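# Lift a crate with both hands and hold it steady

## Task

Grip the crate between the two hands, raise the whole crate at least three finger-widths above the table, and keep it motionless in the air without it touching anything. At the end no motor of either hand may show moving in hand_stopped_by, or the task counts as failed.

## Robot and tools

ROBOT. A humanoid upper body on a stand beyond the table's -x edge, with two arms: left_arm (the robot's own left, on the +y side, carrying a left hand) and right_arm (on the -y side, carrying a right hand). Each hand has five fingers. Knocking anything off the table fails the task. The arms must never collide or press hard on each other, including wrists, palms, brackets, fingers and thumbs.

FRAMES. Result poses are in one scene frame: table top at z = 0, +z up, +x across the table away from the robot, +y toward the robot's left. The table's near edge is at x = 0.18 m. Shoulders sit roughly 0.28 m above the pelvis (pelvis 0.01 to 0.14 m above the table), 0.06 m toward +x, and 0.10 m to either side. A hand point can be at most 0.62 m from its shoulder; printed positions get less accurate at long reach. Each hand point lies 0.05 m in front of the palm, where index pad and thumb tip meet in a pinch. Its own axes: +z along the straight fingers, +y out of the palm, +x across the palm away from the thumb on the right hand but toward the thumb on the left hand. Straight fingers extend 0.06 to 0.07 m past the point. A wrist bracket on the little-finger side juts 0.03 m beyond the point along +y and 0.11 m across the palm, and can strike objects.

ROW. Every motion command is one flat list of 28 numbers, each in [-1, 1], covering both arms even if only one moves: left_arm dx, dy, dz, rx, ry, rz, then left_gripper little, ring, middle, index, thumb_bend, thumb_turn, force_limit, speed; then the same 14 for right_arm and right_gripper. dx..rz are an offset, not a pose: the target is measured from the hand point's pose at the start of the action (for a call's first action, the last pose reported in a result), expressed in that hand point's own axes. 1.0 equals 0.6 m or 180 degrees; rx, ry, rz form a single rotation vector. Each row is measured from that same start pose, not from the preceding row.

HAND NUMBERS are absolute targets. Fingers and thumb_bend: +1 straight/open, -1 fully curled. thumb_turn: +1 beside the palm, -1 in front of the palm facing the fingers. A pinch is roughly index -0.22, thumb_bend -0.75, thumb_turn -0.57. force_limit maps -1..+1 linearly to about 0..10 N at the fingertip (0..15 N for the two thumb motors); it only stops closing motors. speed maps -1..+1 to near zero..full (full speed: whole travel in 0.6 s). There is no 'no change' value: to keep a hand as it is, resend the eight numbers last executed for it; if none yet, send its hand_measured six values plus hand_force_limit and hand_speed. A motor starts only when its target changes by 0.01 or more, then runs until it arrives or its closing load hits force_limit, and locks. For a gentle grip close at speed -0.9 or below, since fast fingers overshoot the limit. With the thumb turned fully in front, a hand wraps objects 0.035 to 0.08 m wide; turn the thumb before reaching the object. To squeeze harder, raise force_limit and send a target further closed than hand_measured; to loosen, send one more open.

TOOLS.
execute_actions(actions): a list of actions, each a table of up to 15 rows of 28 numbers; each row lasts one 1/30 s step and the last row repeats to fill 15 steps. An empty list just returns state and images.
move(target, speed, blocking): target is one 28-number row whose offsets are taken from the pose in the latest result showing one; each hand point travels in a straight line, arriving together, over 0.5 to 10 s (cut off at 10 s). Hand numbers are sent at the start. speed is top path speed in m/s, 0.002 to 0.5 (default 0.25; turning up to twice that in rad/s). Paths do not avoid obstacles or the other arm; faster contact hits harder and targets deeper past contact press harder. With blocking=false the result returns after 0.5 s while motion continues; rows and moves are refused until a result shows it ended, so use wait or stop.
wait(seconds): 0 to 10; arms hold their last command; returns early if a running move ends.
stop(): brakes a running move (needs room).
zoom_image(camera, region): camera is cam_high, cam_left_wrist or cam_right_wrist; region [x0, y0, x1, y1] in pixels, at most 504 by 504.
show_instructions(): shows reference images only.
finished_scene(scene): ends the current scene (integer scene number); the goal must already hold and keep holding.

CONTROL LIMITS. Each step the commanded pose is clipped to within 70 mm and 16 degrees of the measured pose; position wins over orientation when both cannot be met. After an action the arm stops at its last clipped pose, so a far target needs follow-up commands. Joints move at most 2.4 rad/s. For an arm meant to stay put, send the offset back to its wanted pose in a reply's first call, then zeros.

RESULTS. Each result gives per-arm end_effector_position (m) and end_effector_quat_wxyz, Hand target lines, hand_measured, hand_stopped_by (moving, target, force, stalled, fault), hand_load_n (positive when pushed open; near 0 means grip lost), hand_force_limit, hand_speed, and camera images. Action calls add step readings; HELD marks steps where an arm was held back. 'pose unreachable' means a clearance check altered that arm's command. A move adds a 'move:' line: done, off_target, moving, held or fault, plus limits (paced = pose clipped; held = some steps blocked, after which the arm may surge). Distances to target are listed.

HAZARDS. Contact torque reaching a joint's limit (22.7 N m for shoulder and elbow joints and wrist roll, 4.55 N m for wrist pitch and yaw, including held weight) freezes that arm for 10 s. Long holding heats motors: MOTOR HOT from 90 °C, and at 120 °C the arm drops (OVER-TEMPERATURE FAULT). Avoid drops, slips, slams and hard pushes; move smoothly.

Each tool is called after ">>>" as name(argument=value, ...), one argument or row to a line, values as JSON.

## Session

>>> execute_actions(
  actions=[],
)

>>> zoom_image(
  camera="cam_high",
  region=[120, 130, 380, 390],
)

Scene clock: 0.00 s.
left_arm: end_effector_position=(+0.1090, +0.1349, +0.4546) hand_measured=(+1.000, +1.000, +1.000, +1.000, +1.000, +1.000) hand_load_n=(+0.0, +0.0, +0.0, +0.0, +0.0, +0.0) hand_stopped_by=(target, target, target, target, target, target) hand_force_limit=0.00 hand_speed=-0.80 end_effector_quat_wxyz=(+0.056, +0.003, -0.108, +0.993) | right_arm: end_effector_position=(+0.1374, -0.1047, +0.4426) hand_measured=(+1.000, +1.000, +1.000, +1.000, +1.000, +1.000) hand_load_n=(+0.0, +0.0, +0.0, +0.0, +0.0, +0.0) hand_stopped_by=(target, target, target, target, target, target) hand_force_limit=0.00 hand_speed=-0.80 end_effector_quat_wxyz=(+0.984, -0.105, -0.012, +0.142)
Joint positions: left_arm=[-0.208  0.39   0.096 -0.553 -0.629 -1.07  -0.352] | right_arm=[-0.057 -0.483 -0.186 -0.617  0.435 -1.137  0.138]
Joint velocities: left_arm=[-0.003  0.     0.     0.    -0.005  0.     0.   ] | right_arm=[-0.005  0.015  0.008  0.002  0.     0.     0.   ]
Hand target (left_arm): +0.109, +0.135, +0.455; +0.056, +0.003, -0.108, +0.993
Hand target (right_arm): +0.137, -0.105, +0.443; +0.984, -0.105, -0.012, +0.142

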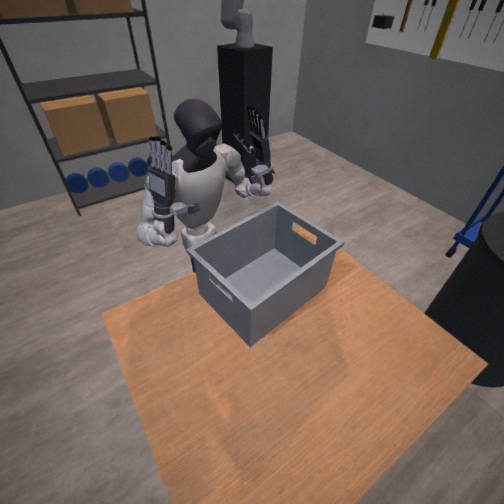

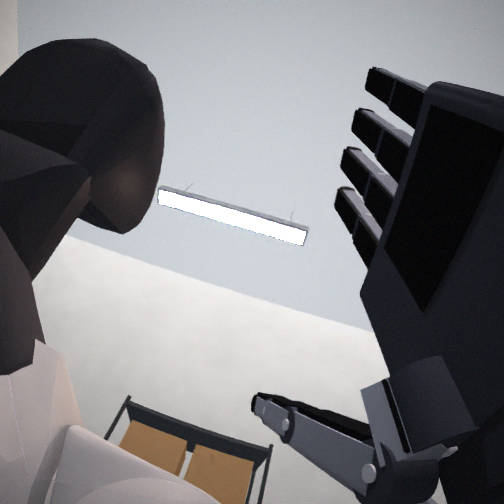

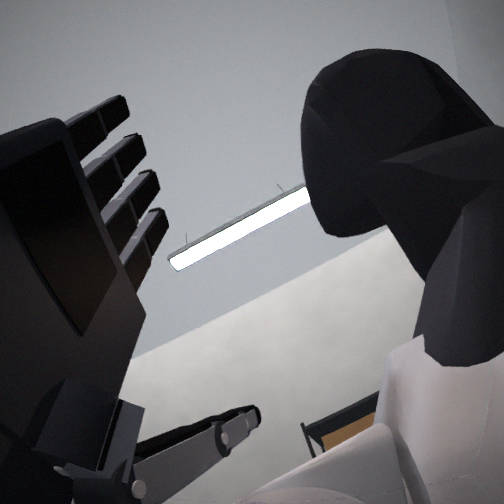

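Region (120, 130, 380, 390) of cam_high's 504x504 image, scaled by 1.938, with more detail than that image has.

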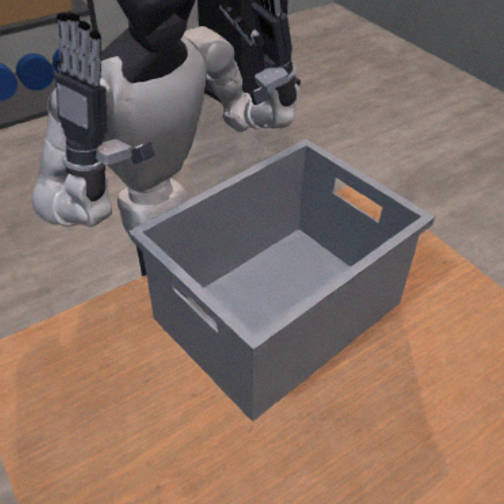

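>>> zoom_image(
  camera="cam_high",
  region=[180, 230, 300, 350],
)

>>> zoom_image(
  camera="cam_high",
  region=[240, 190, 360, 310],
)

Region (180, 230, 300, 350) of cam_high's 504x504 image, scaled by 4.200, with more detail than that image has.

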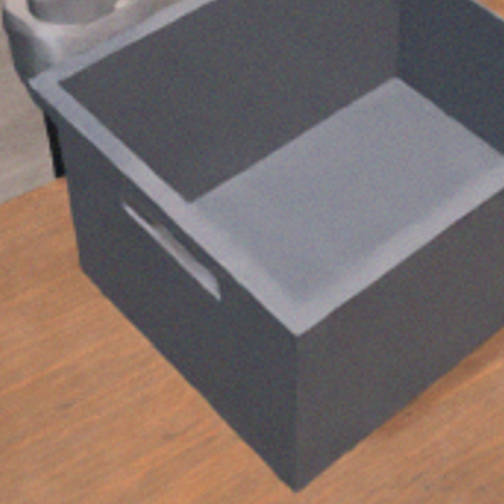

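Region (240, 190, 360, 310) of cam_high's 504x504 image, scaled by 4.200, with more detail than that image has.

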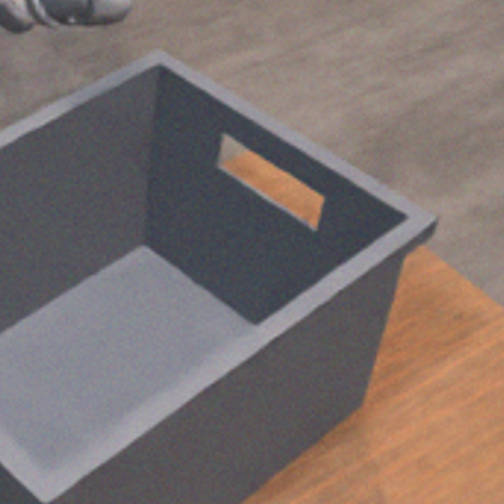

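>>> move(
  target=[-0.433,-0.2557,-0.312,0.1284,-0.7718,-0.0487,-0.15,0.05,0.25,1,1,1,0,0.5, 0.4415,-0.2643,-0.297,0.0869,0.7754,0.0616,-0.15,0.05,0.25,1,1,1,0,0.5],
  speed=0.35,
)

Scene clock: 125.20 s.
left_arm: end_effector_position=(+0.3875, +0.2991, +0.3010) hand_measured=(-0.150, +0.050, +0.250, +1.000, +1.000, +1.000) hand_load_n=(+0.0, +0.0, +0.0, +0.0, +0.0, +0.0) hand_stopped_by=(target, target, target, target, target, target) hand_force_limit=0.00 hand_speed=0.50 end_effector_quat_wxyz=(-0.033, +0.938, +0.064, +0.340) | right_arm: end_effector_position=(+0.4400, -0.2323, +0.3090) hand_measured=(-0.150, +0.050, +0.250, +1.000, +1.000, +1.000) hand_load_n=(+0.0, +0.0, +0.0, +0.0, +0.0, +0.0) hand_stopped_by=(target, target, target, target, target, target) hand_force_limit=0.00 hand_speed=0.50 end_effector_quat_wxyz=(+0.355, -0.041, +0.934, +0.003)
Joint positions: left_arm=[-1.41   1.422 -0.409  0.393 -1.508  1.511  0.128] | right_arm=[-1.221 -1.632  0.155  0.302  1.281  1.609  0.107]
Joint velocities: left_arm=[-0.008  0.005 -0.02   0.003 -0.015  0.    -0.008] | right_arm=[-0.048  0.025  0.077  0.011 -0.124  0.     0.136]
Hand target (left_arm): +0.388, +0.299, +0.300; -0.033, +0.938, +0.065, +0.339
Hand target (right_arm): +0.440, -0.233, +0.309; +0.354, -0.039, +0.935, +0.003
Off the commanded pose (left_arm): 0.004 m, 1 deg.
Off the commanded pose (right_arm): 0.020 m, 4 deg.
joint sent to its limit (right arm) — the command would take joint 2 (shoulder roll) past its lower limit, so that joint was sent only as far as its limit.
move: off_target (left_arm, right_arm); limits=paced

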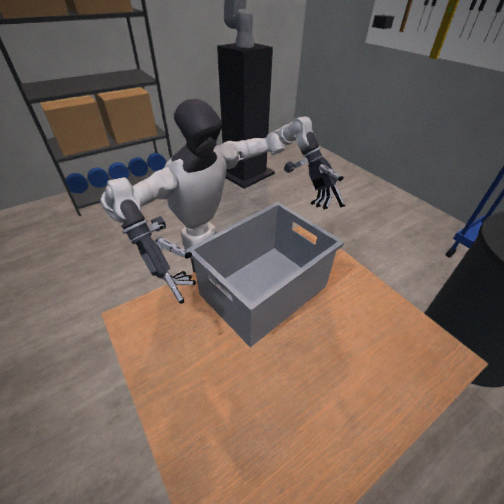

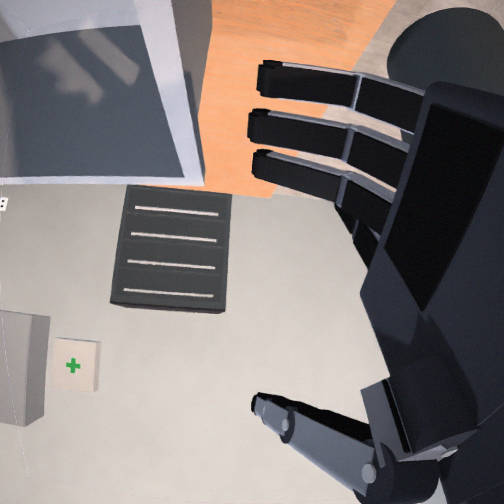

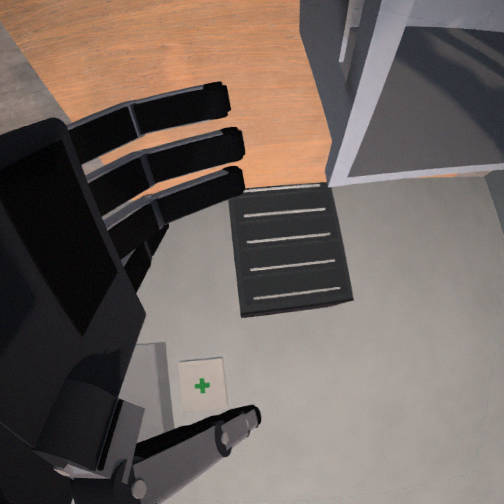

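>>> move(
  target=[-0.092,0.0197,0.0943,0,0,0,-0.15,0.05,0.25,1,1,1,0,0.5, 0.0917,0.048,0.111,-0.0183,0.0085,-0.0098,-0.15,0.05,0.25,1,1,1,0,0.5],
  speed=0.12,
)

>>> zoom_image(
  camera="cam_high",
  region=[150, 220, 270, 340],
)

>>> zoom_image(
  camera="cam_high",
  region=[250, 150, 370, 270],
)

Scene clock: 153.93 s.
left_arm: end_effector_position=(+0.3821, +0.2901, +0.2205) hand_measured=(-0.150, +0.050, +0.250, +1.000, +1.000, +1.000) hand_load_n=(+0.0, +0.0, +0.0, +0.0, +0.0, +0.0) hand_stopped_by=(target, target, target, target, target, target) hand_force_limit=0.00 hand_speed=0.50 end_effector_quat_wxyz=(-0.033, +0.937, +0.066, +0.342) | right_arm: end_effector_position=(+0.4418, -0.2002, +0.2209) hand_measured=(-0.150, +0.050, +0.250, +1.000, +1.000, +1.000) hand_load_n=(+0.0, +0.0, +0.0, +0.0, +0.0, +0.0) hand_stopped_by=(target, target, target, target, target, target) hand_force_limit=0.00 hand_speed=0.50 end_effector_quat_wxyz=(+0.338, -0.076, +0.938, +0.020)
Joint positions: left_arm=[-0.838  1.442 -0.274  0.107 -1.719  1.112  0.303] | right_arm=[-0.627 -1.448 -0.162  0.099  1.457  1.372 -0.136]
Joint velocities: left_arm=[-0.005 -0.006 -0.005  0.    -0.003  0.     0.   ] | right_arm=[ 0.002  0.002 -0.002 -0.006  0.005  0.     0.   ]
Hand target (left_arm): +0.382, +0.289, +0.221; -0.031, +0.936, +0.067, +0.343
Hand target (right_arm): +0.442, -0.201, +0.222; +0.340, -0.076, +0.937, +0.018
Off the commanded pose (left_arm): 0.003 m, 0 deg.
Off the commanded pose (right_arm): 0.005 m, 1 deg.
move: off_target (right_arm)

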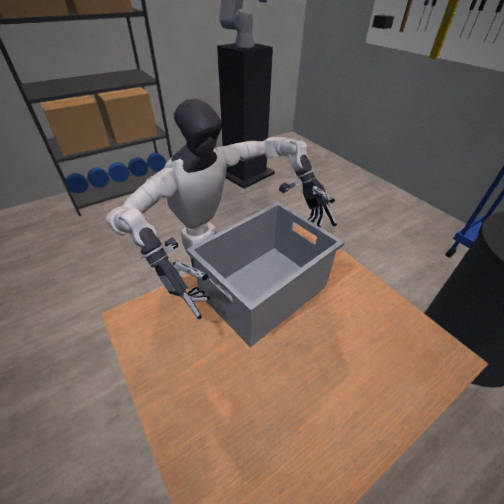

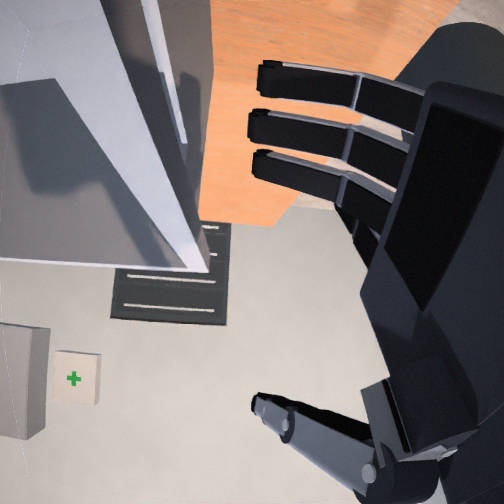

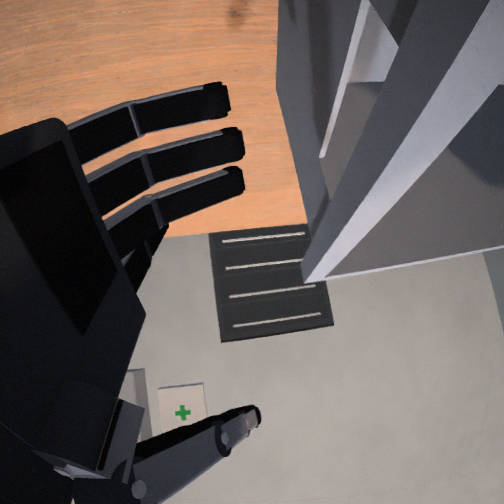

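Region (150, 220, 270, 340) of cam_high's 504x504 image, scaled by 4.200, with more detail than that image has.

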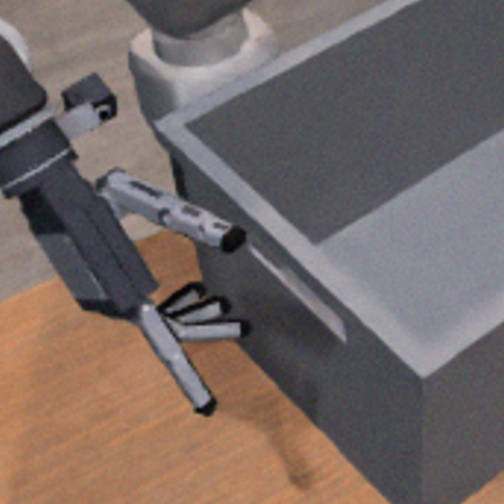

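Region (250, 150, 370, 270) of cam_high's 504x504 image, scaled by 4.200, with more detail than that image has.

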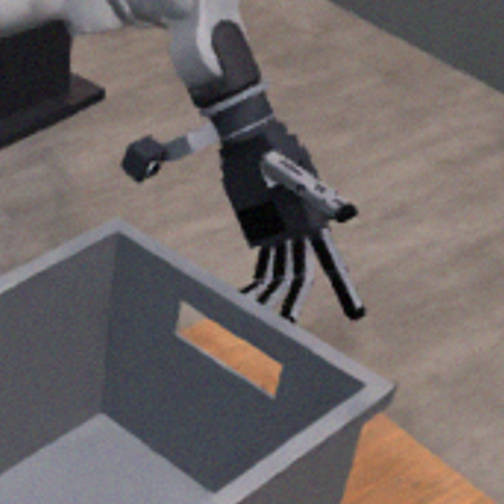

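>>> move(
  target=[-0.0086,0.045,0.0102,0,0,0,-0.15,0.05,0.25,1,1,1,0,0.5, 0.0129,0.05,0.0153,0,0,0,-0.15,0.05,0.25,1,1,1,0,0.5],
  speed=0.05,
)

>>> zoom_image(
  camera="cam_high",
  region=[170, 240, 260, 330],
)

>>> zoom_image(
  camera="cam_high",
  region=[265, 175, 355, 265],
)

Scene clock: 207.57 s.
left_arm: end_effector_position=(+0.3865, +0.2643, +0.2137) hand_measured=(-0.150, +0.050, +0.250, +1.000, +1.000, +1.000) hand_load_n=(+0.0, +0.0, +0.0, +0.0, +0.0, +0.0) hand_stopped_by=(target, target, target, target, target, target) hand_force_limit=0.00 hand_speed=0.50 end_effector_quat_wxyz=(-0.035, +0.936, +0.067, +0.344) | right_arm: end_effector_position=(+0.4365, -0.1715, +0.2084) hand_measured=(-0.150, +0.050, +0.250, +1.000, +1.000, +1.000) hand_load_n=(+0.0, +0.0, +0.0, +0.0, +0.0, +0.0) hand_stopped_by=(target, target, target, target, target, target) hand_force_limit=0.00 hand_speed=0.50 end_effector_quat_wxyz=(+0.337, -0.078, +0.938, +0.017)
Joint positions: left_arm=[-0.827  1.385 -0.274  0.006 -1.864  1.071  0.534] | right_arm=[-0.62  -1.33  -0.199  0.001  1.712  1.399 -0.518]
Joint velocities: left_arm=[ 0.011  0.    -0.005  0.005  0.     0.     0.006] | right_arm=[ 0.008 -0.002  0.    -0.011  0.005  0.    -0.027]
Hand target (left_arm): +0.386, +0.263, +0.213; -0.032, +0.936, +0.067, +0.343
Hand target (right_arm): +0.436, -0.170, +0.209; +0.337, -0.078, +0.938, +0.020
Off the commanded pose (left_arm): 0.002 m, 0 deg.
Off the commanded pose (right_arm): 0.001 m, 0 deg.
move: done

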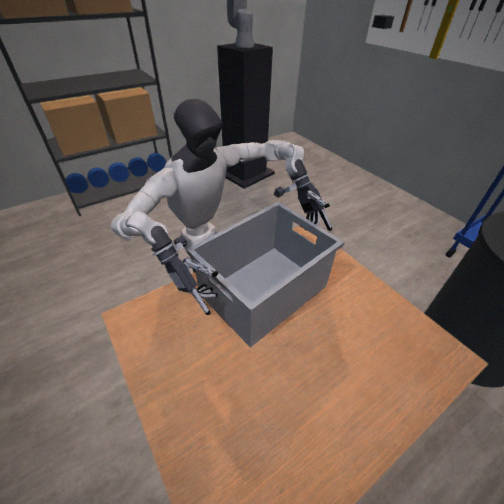

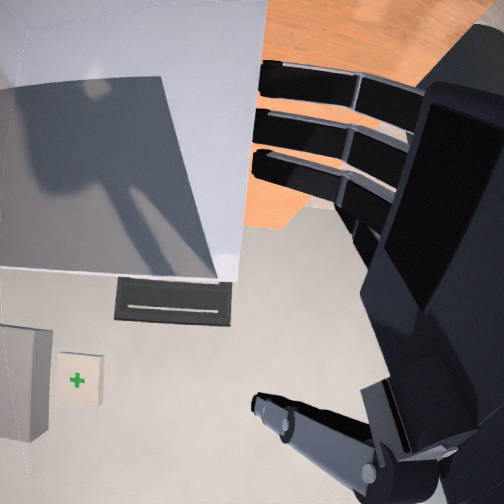

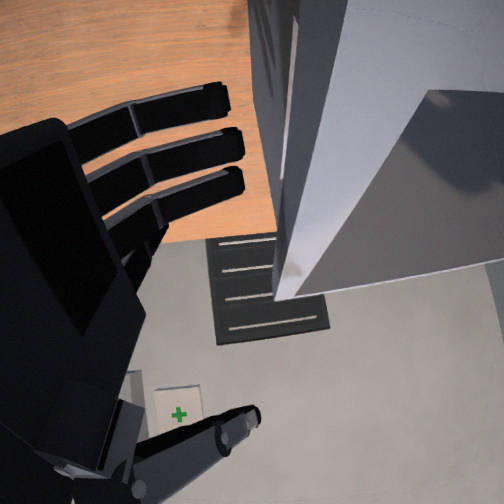

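Region (170, 240, 260, 330) of cam_high's 504x504 image, scaled by 5.600, with more detail than that image has.

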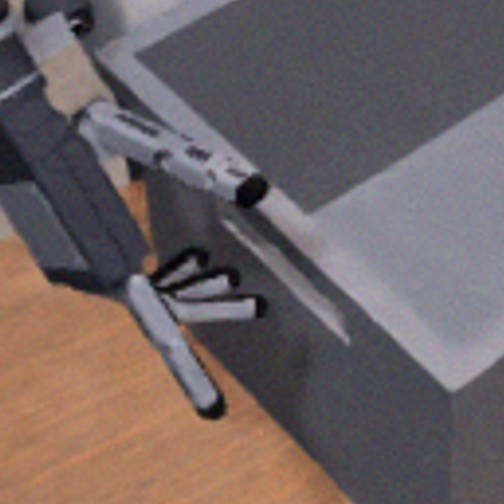

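Region (265, 175, 355, 265) of cam_high's 504x504 image, scaled by 5.600, with more detail than that image has.

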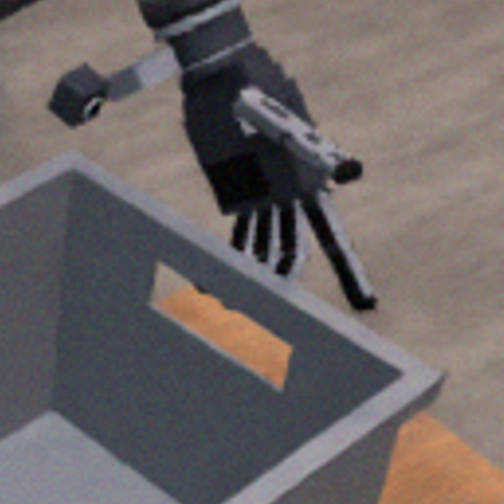

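>>> move(
  target=[0.011,0,-0.002,-0.083,0,0,0.02,0.22,0.42,1,1,1,0,0.5, -0.012,0.02,-0.003,-0.083,0,0,0.02,0.22,0.42,1,1,1,0,0.5],
  speed=0.1,
)

>>> zoom_image(
  camera="cam_high",
  region=[170, 240, 260, 330],
)

>>> zoom_image(
  camera="cam_high",
  region=[265, 175, 355, 265],
)

Scene clock: 250.13 s.
left_arm: end_effector_position=(+0.3893, +0.2633, +0.2170) hand_measured=(+0.020, +0.220, +0.420, +1.000, +1.000, +1.000) hand_load_n=(+0.0, +0.0, +0.0, +0.0, +0.0, +0.0) hand_stopped_by=(target, target, target, target, target, target) hand_force_limit=0.00 hand_speed=0.50 end_effector_quat_wxyz=(+0.086, +0.934, +0.018, +0.346) | right_arm: end_effector_position=(+0.4390, -0.1583, +0.2134) hand_measured=(+0.020, +0.220, +0.420, +1.000, +1.000, +1.000) hand_load_n=(+0.0, +0.0, +0.0, +0.0, +0.0, +0.0) hand_stopped_by=(target, target, target, target, target, target) hand_force_limit=0.00 hand_speed=0.50 end_effector_quat_wxyz=(+0.323, -0.118, +0.928, +0.141)
Joint positions: left_arm=[-0.932  1.356 -0.381  0.281 -1.426  1.082 -0.207] | right_arm=[-0.717 -1.388  0.007  0.187  1.281  1.27   0.254]
Joint velocities: left_arm=[-0.009  0.005  0.     0.002  0.     0.    -0.01 ] | right_arm=[ 0.005 -0.005 -0.006  0.005 -0.005 -0.001  0.01 ]
Hand target (left_arm): +0.390, +0.263, +0.217; +0.085, +0.934, +0.017, +0.346
Hand target (right_arm): +0.440, -0.160, +0.214; +0.324, -0.117, +0.928, +0.139
Off the commanded pose (left_arm): 0.003 m, 1 deg.
Off the commanded pose (right_arm): 0.001 m, 0 deg.
move: done

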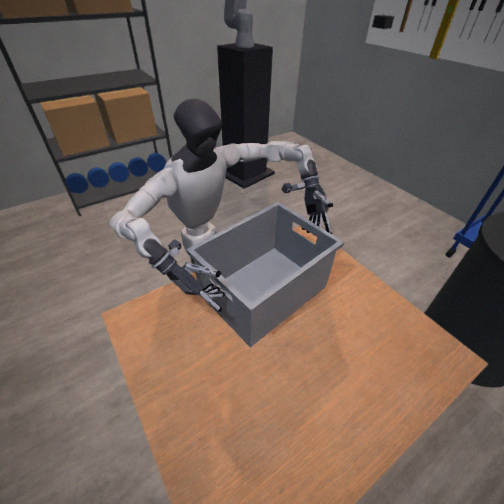

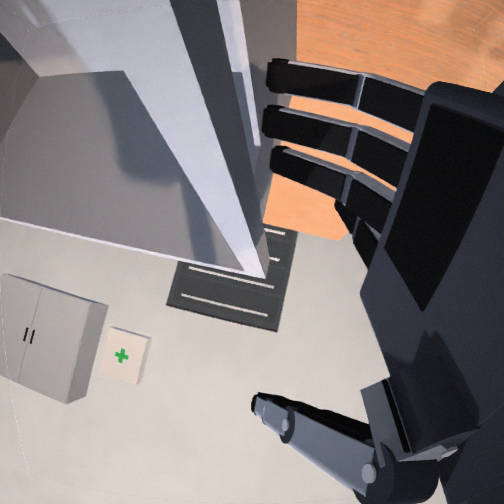

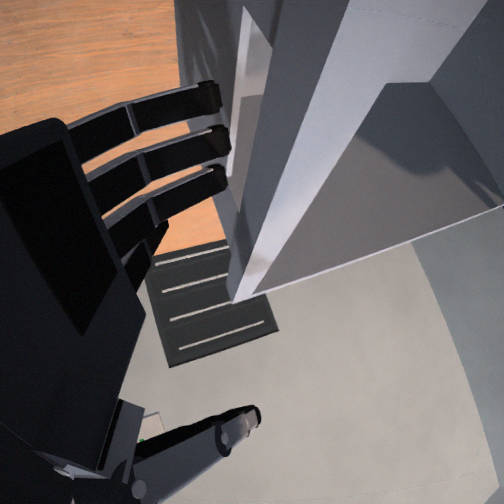

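Region (170, 240, 260, 330) of cam_high's 504x504 image, scaled by 5.600, with more detail than that image has.

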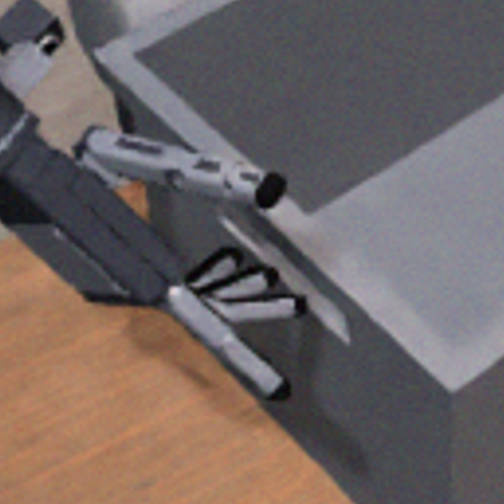

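Region (265, 175, 355, 265) of cam_high's 504x504 image, scaled by 5.600, with more detail than that image has.

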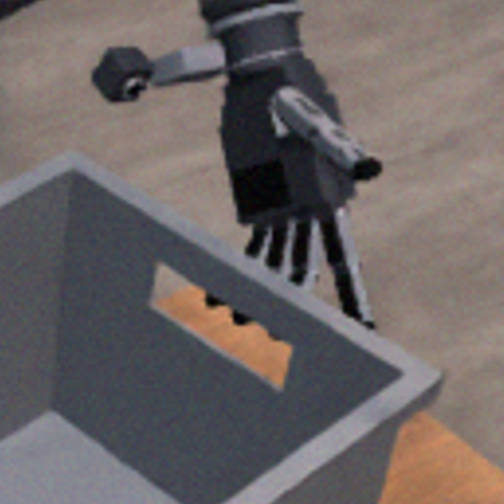

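>>> move(
  target=[0,0.064,0.017,0,0,0,-0.06,0.22,0.42,1,1,1,0,0.5, 0,0.064,0.017,0,0,0,-0.06,0.22,0.42,1,1,1,0,0.5],
  speed=0.03,
)

>>> zoom_image(
  camera="cam_high",
  region=[170, 230, 270, 330],
)

>>> zoom_image(
  camera="cam_high",
  region=[265, 175, 355, 265],
)

Scene clock: 264.47 s.
left_arm: end_effector_position=(+0.3955, +0.2271, +0.2157) hand_measured=(-0.060, +0.220, +0.420, +1.000, +1.000, +1.000) hand_load_n=(+0.0, +0.0, +0.5, +0.0, +0.0, +0.0) hand_stopped_by=(target, target, target, target, target, target) hand_force_limit=0.00 hand_speed=0.50 end_effector_quat_wxyz=(+0.080, +0.935, +0.021, +0.346) | right_arm: end_effector_position=(+0.4318, -0.1199, +0.2118) hand_measured=(-0.060, +0.220, +0.420, +1.000, +1.000, +1.000) hand_load_n=(+0.0, +0.0, +0.0, +0.0, +0.0, +0.0) hand_stopped_by=(target, target, target, target, target, target) hand_force_limit=0.00 hand_speed=0.50 end_effector_quat_wxyz=(+0.321, -0.118, +0.929, +0.140)
Joint positions: left_arm=[-0.919  1.298 -0.337  0.138 -1.673  1.105  0.152] | right_arm=[-0.733 -1.25  -0.099  0.064  1.572  1.397 -0.205]
Joint velocities: left_arm=[-0.009  0.     0.006  0.015 -0.008  0.     0.006] | right_arm=[-0.003  0.003  0.    -0.009  0.02   0.    -0.019]
Hand target (left_arm): +0.396, +0.224, +0.217; +0.087, +0.934, +0.019, +0.347
Hand target (right_arm): +0.431, -0.118, +0.213; +0.322, -0.120, +0.928, +0.142
Off the commanded pose (left_arm): 0.003 m, 1 deg.
Off the commanded pose (right_arm): 0.002 m, 0 deg.
move: done

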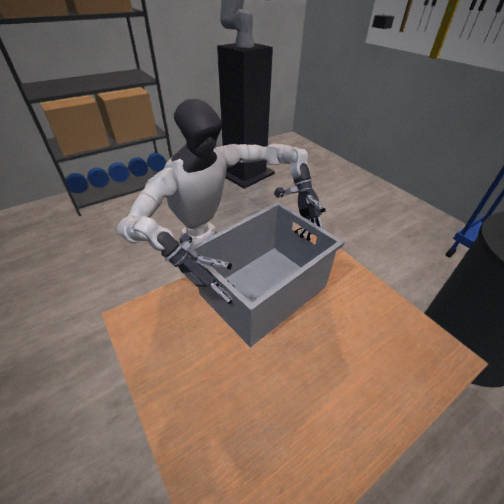

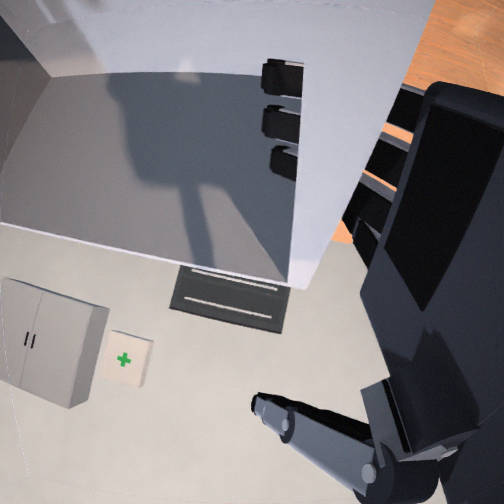

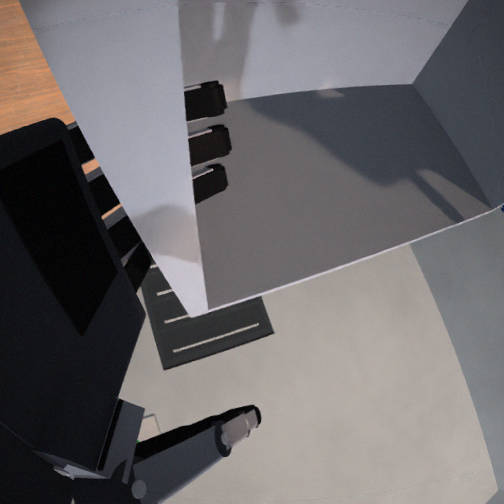

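Region (170, 230, 270, 330) of cam_high's 504x504 image, scaled by 5.040, with more detail than that image has.

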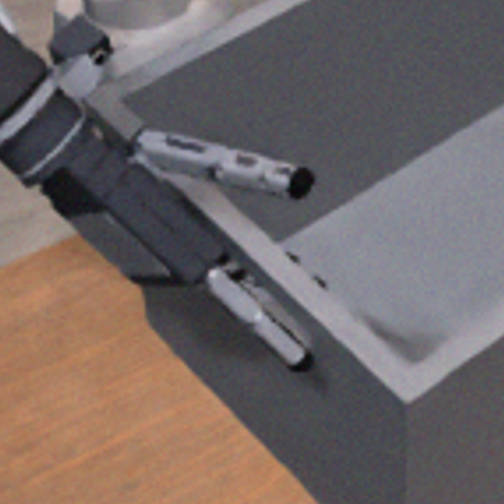

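Region (265, 175, 355, 265) of cam_high's 504x504 image, scaled by 5.600, with more detail than that image has.

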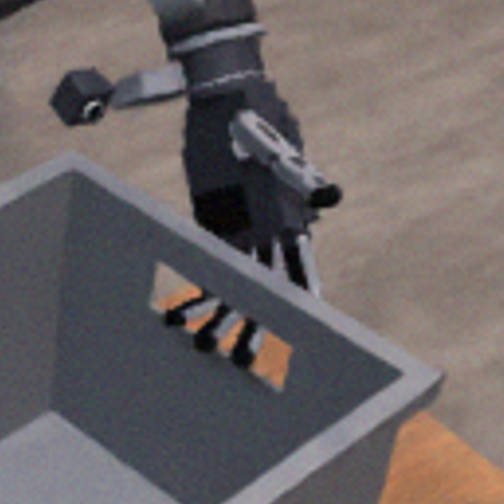

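>>> move(
  target=[0,0,0,0,0,0,-0.7,-0.3,0.42,1,1,1,-0.2,-0.65, 0,0,0,0,0,0,-0.7,-0.3,0.42,1,1,1,-0.2,-0.65],
  speed=0.03,
)

Scene clock: 276.83 s.
left_arm: end_effector_position=(+0.3914, +0.2236, +0.2060) hand_measured=(-0.700, -0.300, +0.420, +1.000, +1.000, +1.000) hand_load_n=(+2.0, +0.0, +0.0, +0.0, +0.0, +0.0) hand_stopped_by=(target, target, target, target, target, target) hand_force_limit=-0.20 hand_speed=-0.65 end_effector_quat_wxyz=(+0.085, +0.939, +0.019, +0.332) | right_arm: end_effector_position=(+0.4305, -0.1185, +0.2088) hand_measured=(-0.700, -0.300, +0.420, +1.000, +1.000, +1.000) hand_load_n=(+1.0, +0.0, +0.0, +0.0, +0.0, +0.0) hand_stopped_by=(target, target, target, target, target, target) hand_force_limit=-0.20 hand_speed=-0.65 end_effector_quat_wxyz=(+0.317, -0.119, +0.930, +0.141)
Joint positions: left_arm=[-0.908  1.287 -0.347  0.136 -1.673  1.113  0.152] | right_arm=[-0.731 -1.245 -0.094  0.064  1.573  1.397 -0.205]
Joint velocities: left_arm=[-0.009  0.    -0.002  0.005  0.     0.     0.   ] | right_arm=[ 0.     0.011 -0.005  0.005 -0.005  0.     0.   ]
Hand target (left_arm): +0.395, +0.227, +0.216; +0.081, +0.935, +0.021, +0.346
Hand target (right_arm): +0.432, -0.120, +0.212; +0.321, -0.118, +0.929, +0.140
Off the commanded pose (left_arm): 0.011 m, 2 deg.
Off the commanded pose (right_arm): 0.004 m, 1 deg.
move: off_target (left_arm, right_arm)

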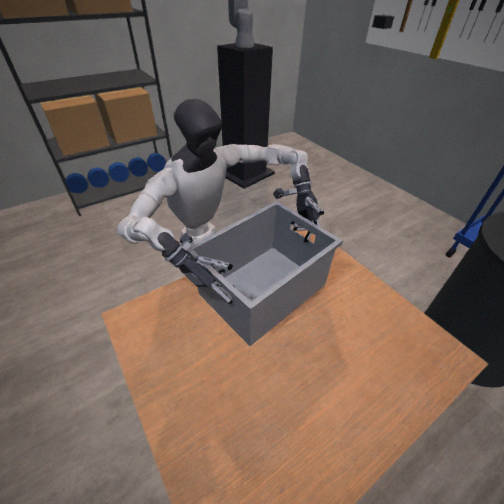

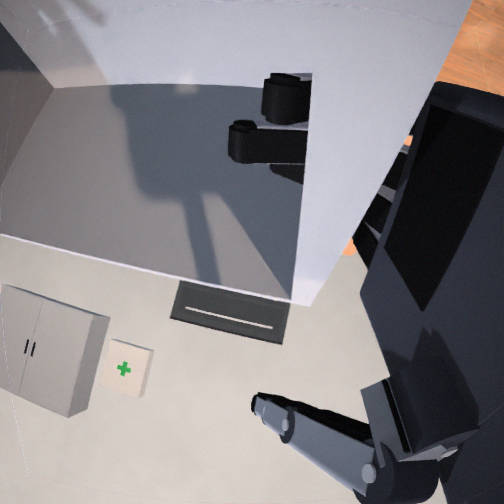

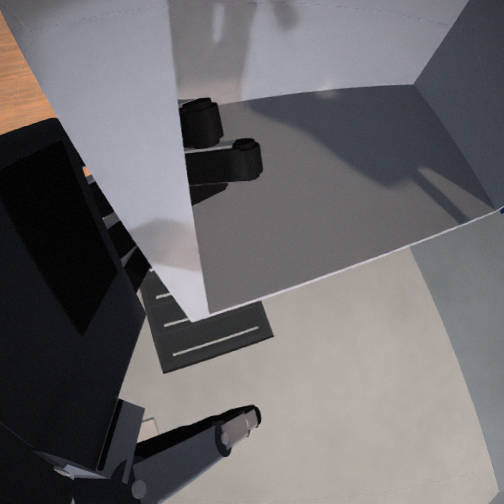

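>>> move(
  target=[0,0.012,0.003,0,0,0,-0.7,-0.55,0.0,1,1,1,-0.8,-0.85, 0,0.010,0.003,0,0,0,-0.7,-0.55,0.0,1,1,1,-0.8,-0.85],
  speed=0.03,
)

Scene clock: 286.30 s.
left_arm: end_effector_position=(+0.3910, +0.2177, +0.2018) hand_measured=(-0.700, -0.550, +0.000, +1.000, +1.000, +1.000) hand_load_n=(+0.0, +0.0, +0.5, +0.0, +0.0, +0.0) hand_stopped_by=(target, target, target, target, target, target) hand_force_limit=-0.80 hand_speed=-0.85 end_effector_quat_wxyz=(+0.082, +0.941, +0.020, +0.327) | right_arm: end_effector_position=(+0.4284, -0.1145, +0.2038) hand_measured=(-0.700, -0.550, +0.000, +1.000, +1.000, +1.000) hand_load_n=(+0.0, +0.0, +1.0, +0.0, +0.0, +0.0) hand_stopped_by=(target, target, target, target, target, target) hand_force_limit=-0.80 hand_speed=-0.85 end_effector_quat_wxyz=(+0.311, -0.118, +0.933, +0.136)
Joint positions: left_arm=[-0.905  1.271 -0.347  0.114 -1.714  1.116  0.22 ] | right_arm=[-0.731 -1.224 -0.092  0.054  1.628  1.408 -0.29 ]
Joint velocities: left_arm=[-0.02  -0.003 -0.005 -0.008  0.006  0.     0.   ] | right_arm=[-0.02  -0.002  0.    -0.009  0.003  0.     0.   ]
Hand target (left_arm): +0.392, +0.216, +0.206; +0.085, +0.939, +0.019, +0.332
Hand target (right_arm): +0.429, -0.112, +0.209; +0.317, -0.120, +0.930, +0.141
Off the commanded pose (left_arm): 0.005 m, 1 deg.
Off the commanded pose (right_arm): 0.005 m, 1 deg.
move: off_target (left_arm, right_arm)

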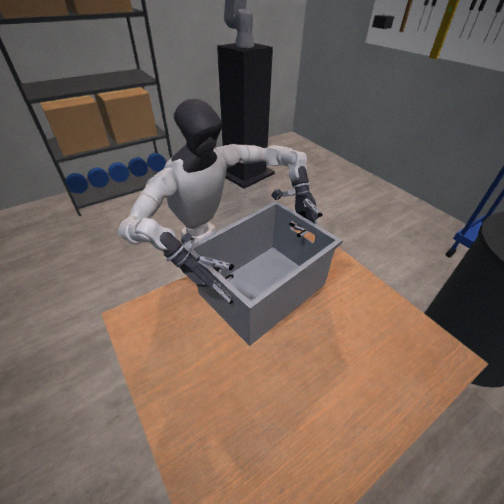

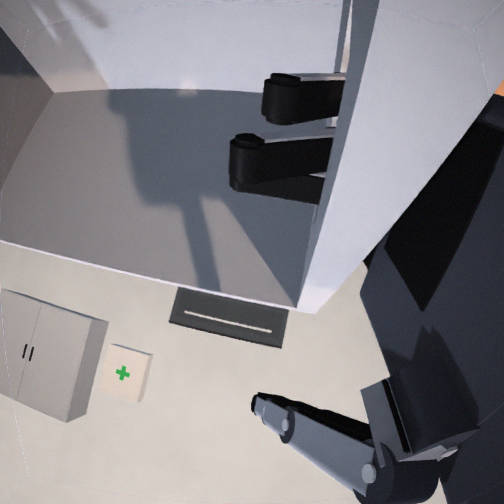

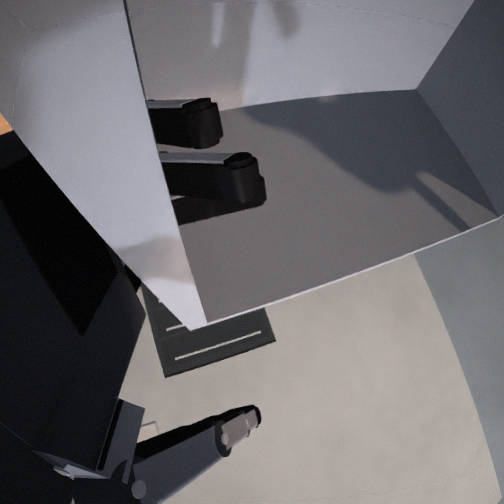

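>>> zoom_image(
  camera="cam_high",
  region=[265, 175, 355, 265],
)

Region (265, 175, 355, 265) of cam_high's 504x504 image, scaled by 5.600, with more detail than that image has.

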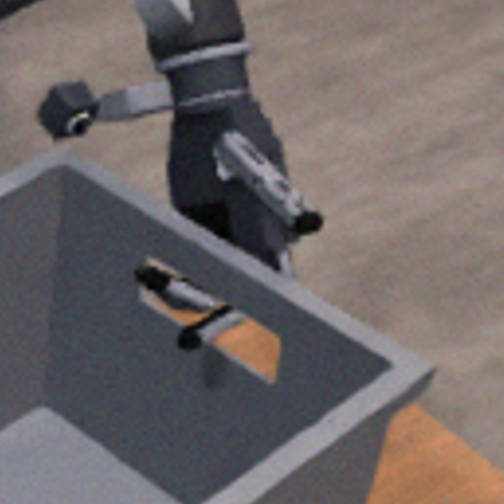

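>>> move(
  target=[0.084,0.0275,-0.040,0,0,0,-0.7,-0.55,0.0,1,1,1,-0.8,-0.85, -0.084,-0.0097,-0.049,0,0,0,-0.7,-0.55,0.0,1,1,1,-0.8,-0.85],
  speed=0.04,
)

Scene clock: 308.97 s.
left_arm: end_effector_position=(+0.4174, +0.2067, +0.2602) hand_measured=(-0.700, -0.550, +0.000, +1.000, +1.000, +1.000) hand_load_n=(+0.0, +0.0, +1.0, +0.0, +0.0, +0.0) hand_stopped_by=(target, target, target, target, target, target) hand_force_limit=-0.80 hand_speed=-0.85 end_effector_quat_wxyz=(+0.093, +0.938, +0.023, +0.332) | right_arm: end_effector_position=(+0.4536, -0.1240, +0.2620) hand_measured=(-0.700, -0.550, +0.000, +1.000, +1.000, +1.000) hand_load_n=(+0.0, +0.5, +1.5, +0.0, +0.0, +0.0) hand_stopped_by=(target, target, target, target, target, target) hand_force_limit=-0.80 hand_speed=-0.85 end_effector_quat_wxyz=(+0.317, -0.107, +0.930, +0.152)
Joint positions: left_arm=[-1.289  1.212 -0.45   0.351 -1.797  1.313  0.305] | right_arm=[-1.157 -1.305  0.137  0.33   1.484  1.523 -0.061]
Joint velocities: left_arm=[-0.002 -0.012 -0.043  0.    -0.014  0.005  0.   ] | right_arm=[-0.003 -0.014  0.064  0.006 -0.018  0.     0.051]
Hand target (left_arm): +0.416, +0.208, +0.254; +0.079, +0.942, +0.019, +0.325
Hand target (right_arm): +0.453, -0.126, +0.257; +0.312, -0.111, +0.933, +0.140
Off the commanded pose (left_arm): 0.007 m, 1 deg.
Off the commanded pose (right_arm): 0.006 m, 2 deg.
move: off_target (left_arm, right_arm)

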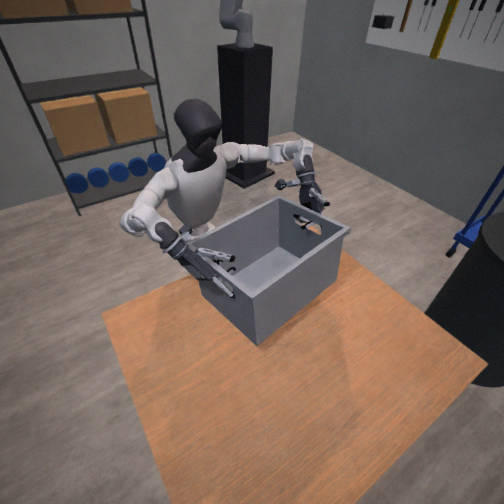

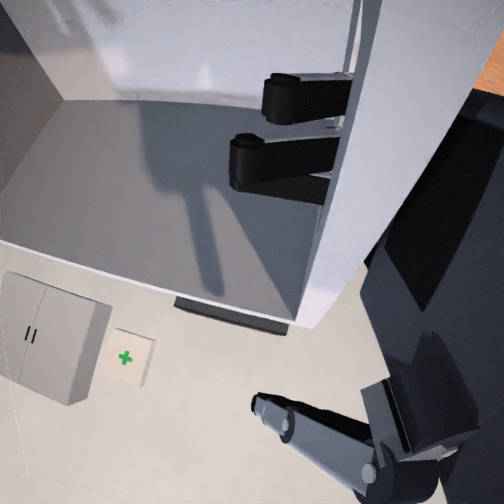

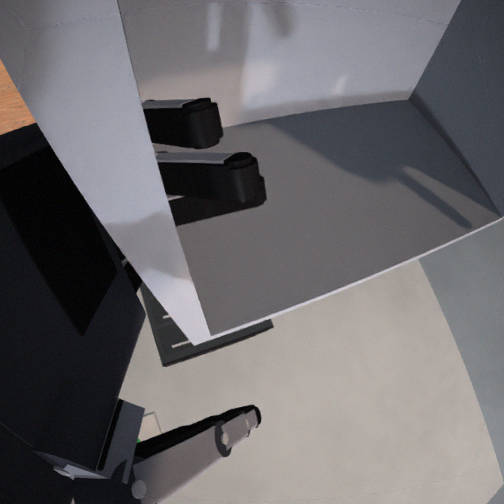

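>>> move(
  target=[0.086,0.005,-0.027,0,0,0,-0.85,-0.65,0.08,1,1,1,-0.2,-0.85, -0.086,0.005,-0.026,0,0,0,-0.85,-0.65,0.08,1,1,1,-0.2,-0.85],
  speed=0.04,
)

Scene clock: 333.47 s.
left_arm: end_effector_position=(+0.4457, +0.2065, +0.3109) hand_measured=(-0.850, -0.650, +0.080, +1.000, +1.000, +1.000) hand_load_n=(+0.0, +0.5, +0.5, +0.0, +0.0, +0.0) hand_stopped_by=(target, target, target, target, target, target) hand_force_limit=-0.20 hand_speed=-0.85 end_effector_quat_wxyz=(+0.106, +0.931, +0.030, +0.347) | right_arm: end_effector_position=(+0.4825, -0.1246, +0.3088) hand_measured=(-0.850, -0.650, +0.080, +1.000, +1.000, +1.000) hand_load_n=(+0.0, +1.0, +0.5, +0.5, +0.0, +0.0) hand_stopped_by=(target, target, target, target, target, target) hand_force_limit=-0.20 hand_speed=-0.85 end_effector_quat_wxyz=(+0.328, -0.089, +0.926, +0.168)
Joint positions: left_arm=[-1.607  1.037 -0.378  0.669 -1.33   1.513  0.027] | right_arm=[-1.584 -1.217  0.379  0.604  0.978  1.579  0.389]
Joint velocities: left_arm=[ 0.002 -0.13   0.225  0.012  0.411  0.168 -0.204] | right_arm=[-0.015  0.1   -0.089 -0.008 -0.436  0.117  0.313]
Hand target (left_arm): +0.446, +0.210, +0.305; +0.089, +0.936, +0.029, +0.340
Hand target (right_arm): +0.483, -0.123, +0.306; +0.326, -0.095, +0.927, +0.159
Off the commanded pose (left_arm): 0.008 m, 3 deg.
Off the commanded pose (right_arm): 0.004 m, 3 deg.
joint sent to its limit (left arm) — the command would take joint 1 (shoulder pitch) past its lower limit, so that joint was sent only as far as its limit.
joint sent to its limit (right arm) — the command would take joint 1 (shoulder pitch) past its lower limit, so that joint was sent only as far as its limit.
move: off_target (left_arm, right_arm)

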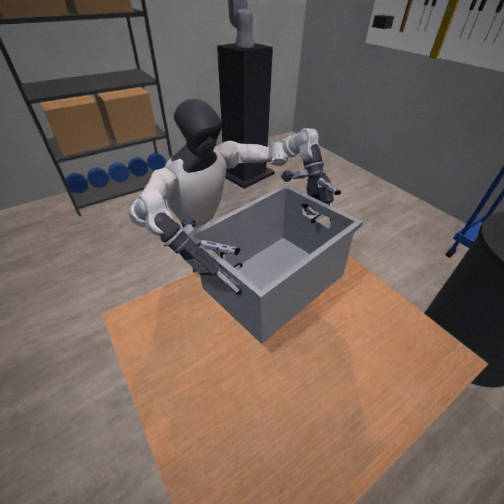

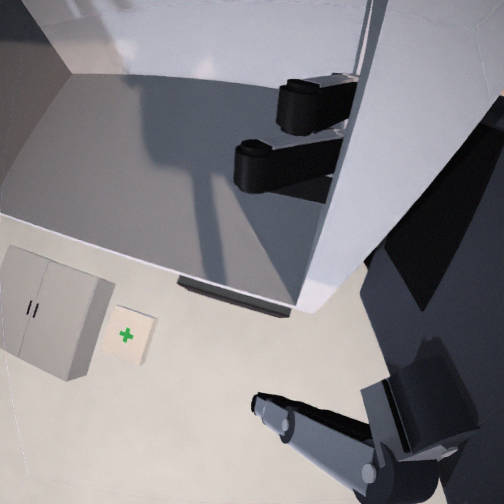

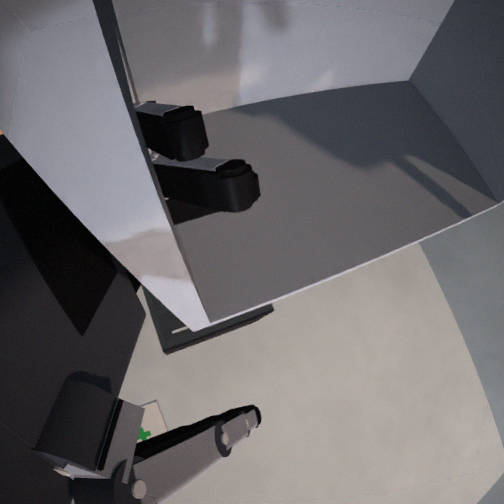

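>>> wait(
  seconds=1.5,
)

>>> zoom_image(
  camera="cam_high",
  region=[130, 130, 380, 380],
)

Scene clock: 339.53 s.
left_arm: end_effector_position=(+0.4455, +0.2062, +0.3105) hand_measured=(-0.850, -0.650, +0.080, +1.000, +1.000, +1.000) hand_load_n=(+0.0, +0.5, +0.5, +0.0, +0.0, +0.0) hand_stopped_by=(target, target, target, target, target, target) hand_force_limit=-0.20 hand_speed=-0.85 end_effector_quat_wxyz=(+0.107, +0.932, +0.029, +0.345) | right_arm: end_effector_position=(+0.4823, -0.1247, +0.3083) hand_measured=(-0.850, -0.650, +0.080, +1.000, +1.000, +1.000) hand_load_n=(+0.0, +1.0, +0.5, +0.5, +0.0, +0.0) hand_stopped_by=(target, target, target, target, target, target) hand_force_limit=-0.20 hand_speed=-0.85 end_effector_quat_wxyz=(+0.326, -0.089, +0.926, +0.168)
Joint positions: left_arm=[-1.607  1.029 -0.362  0.67  -1.299  1.525  0.011] | right_arm=[-1.584 -1.211  0.371  0.603  0.947  1.587  0.411]
Joint velocities: left_arm=[ 0.015 -0.005 -0.003  0.006 -0.005  0.     0.   ] | right_arm=[-0.003  0.002  0.005  0.008  0.     0.     0.   ]
Hand target (left_arm): +0.446, +0.210, +0.305; +0.089, +0.936, +0.029, +0.340
Hand target (right_arm): +0.483, -0.123, +0.306; +0.326, -0.095, +0.927, +0.159
Off the commanded pose (left_arm): 0.008 m, 2 deg.
Off the commanded pose (right_arm): 0.004 m, 3 deg.
wait: 1.50 s; at rest from the start

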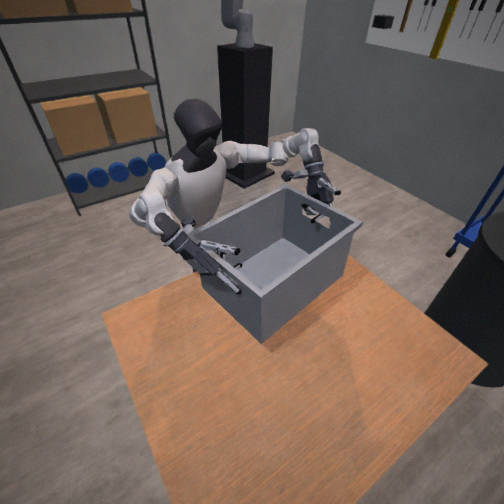

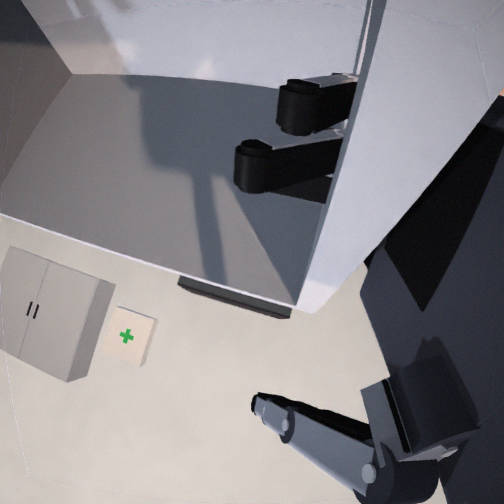

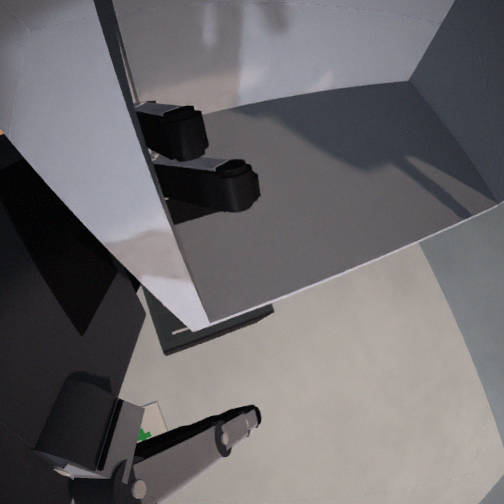

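Region (130, 130, 380, 380) of cam_high's 504x504 image, scaled by 2.016, with more detail than that image has.

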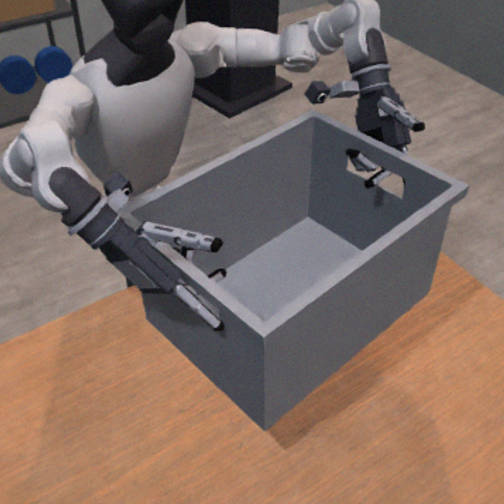

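>>> finished_scene(
  scene=2,
)

The scene is finished: the task was done.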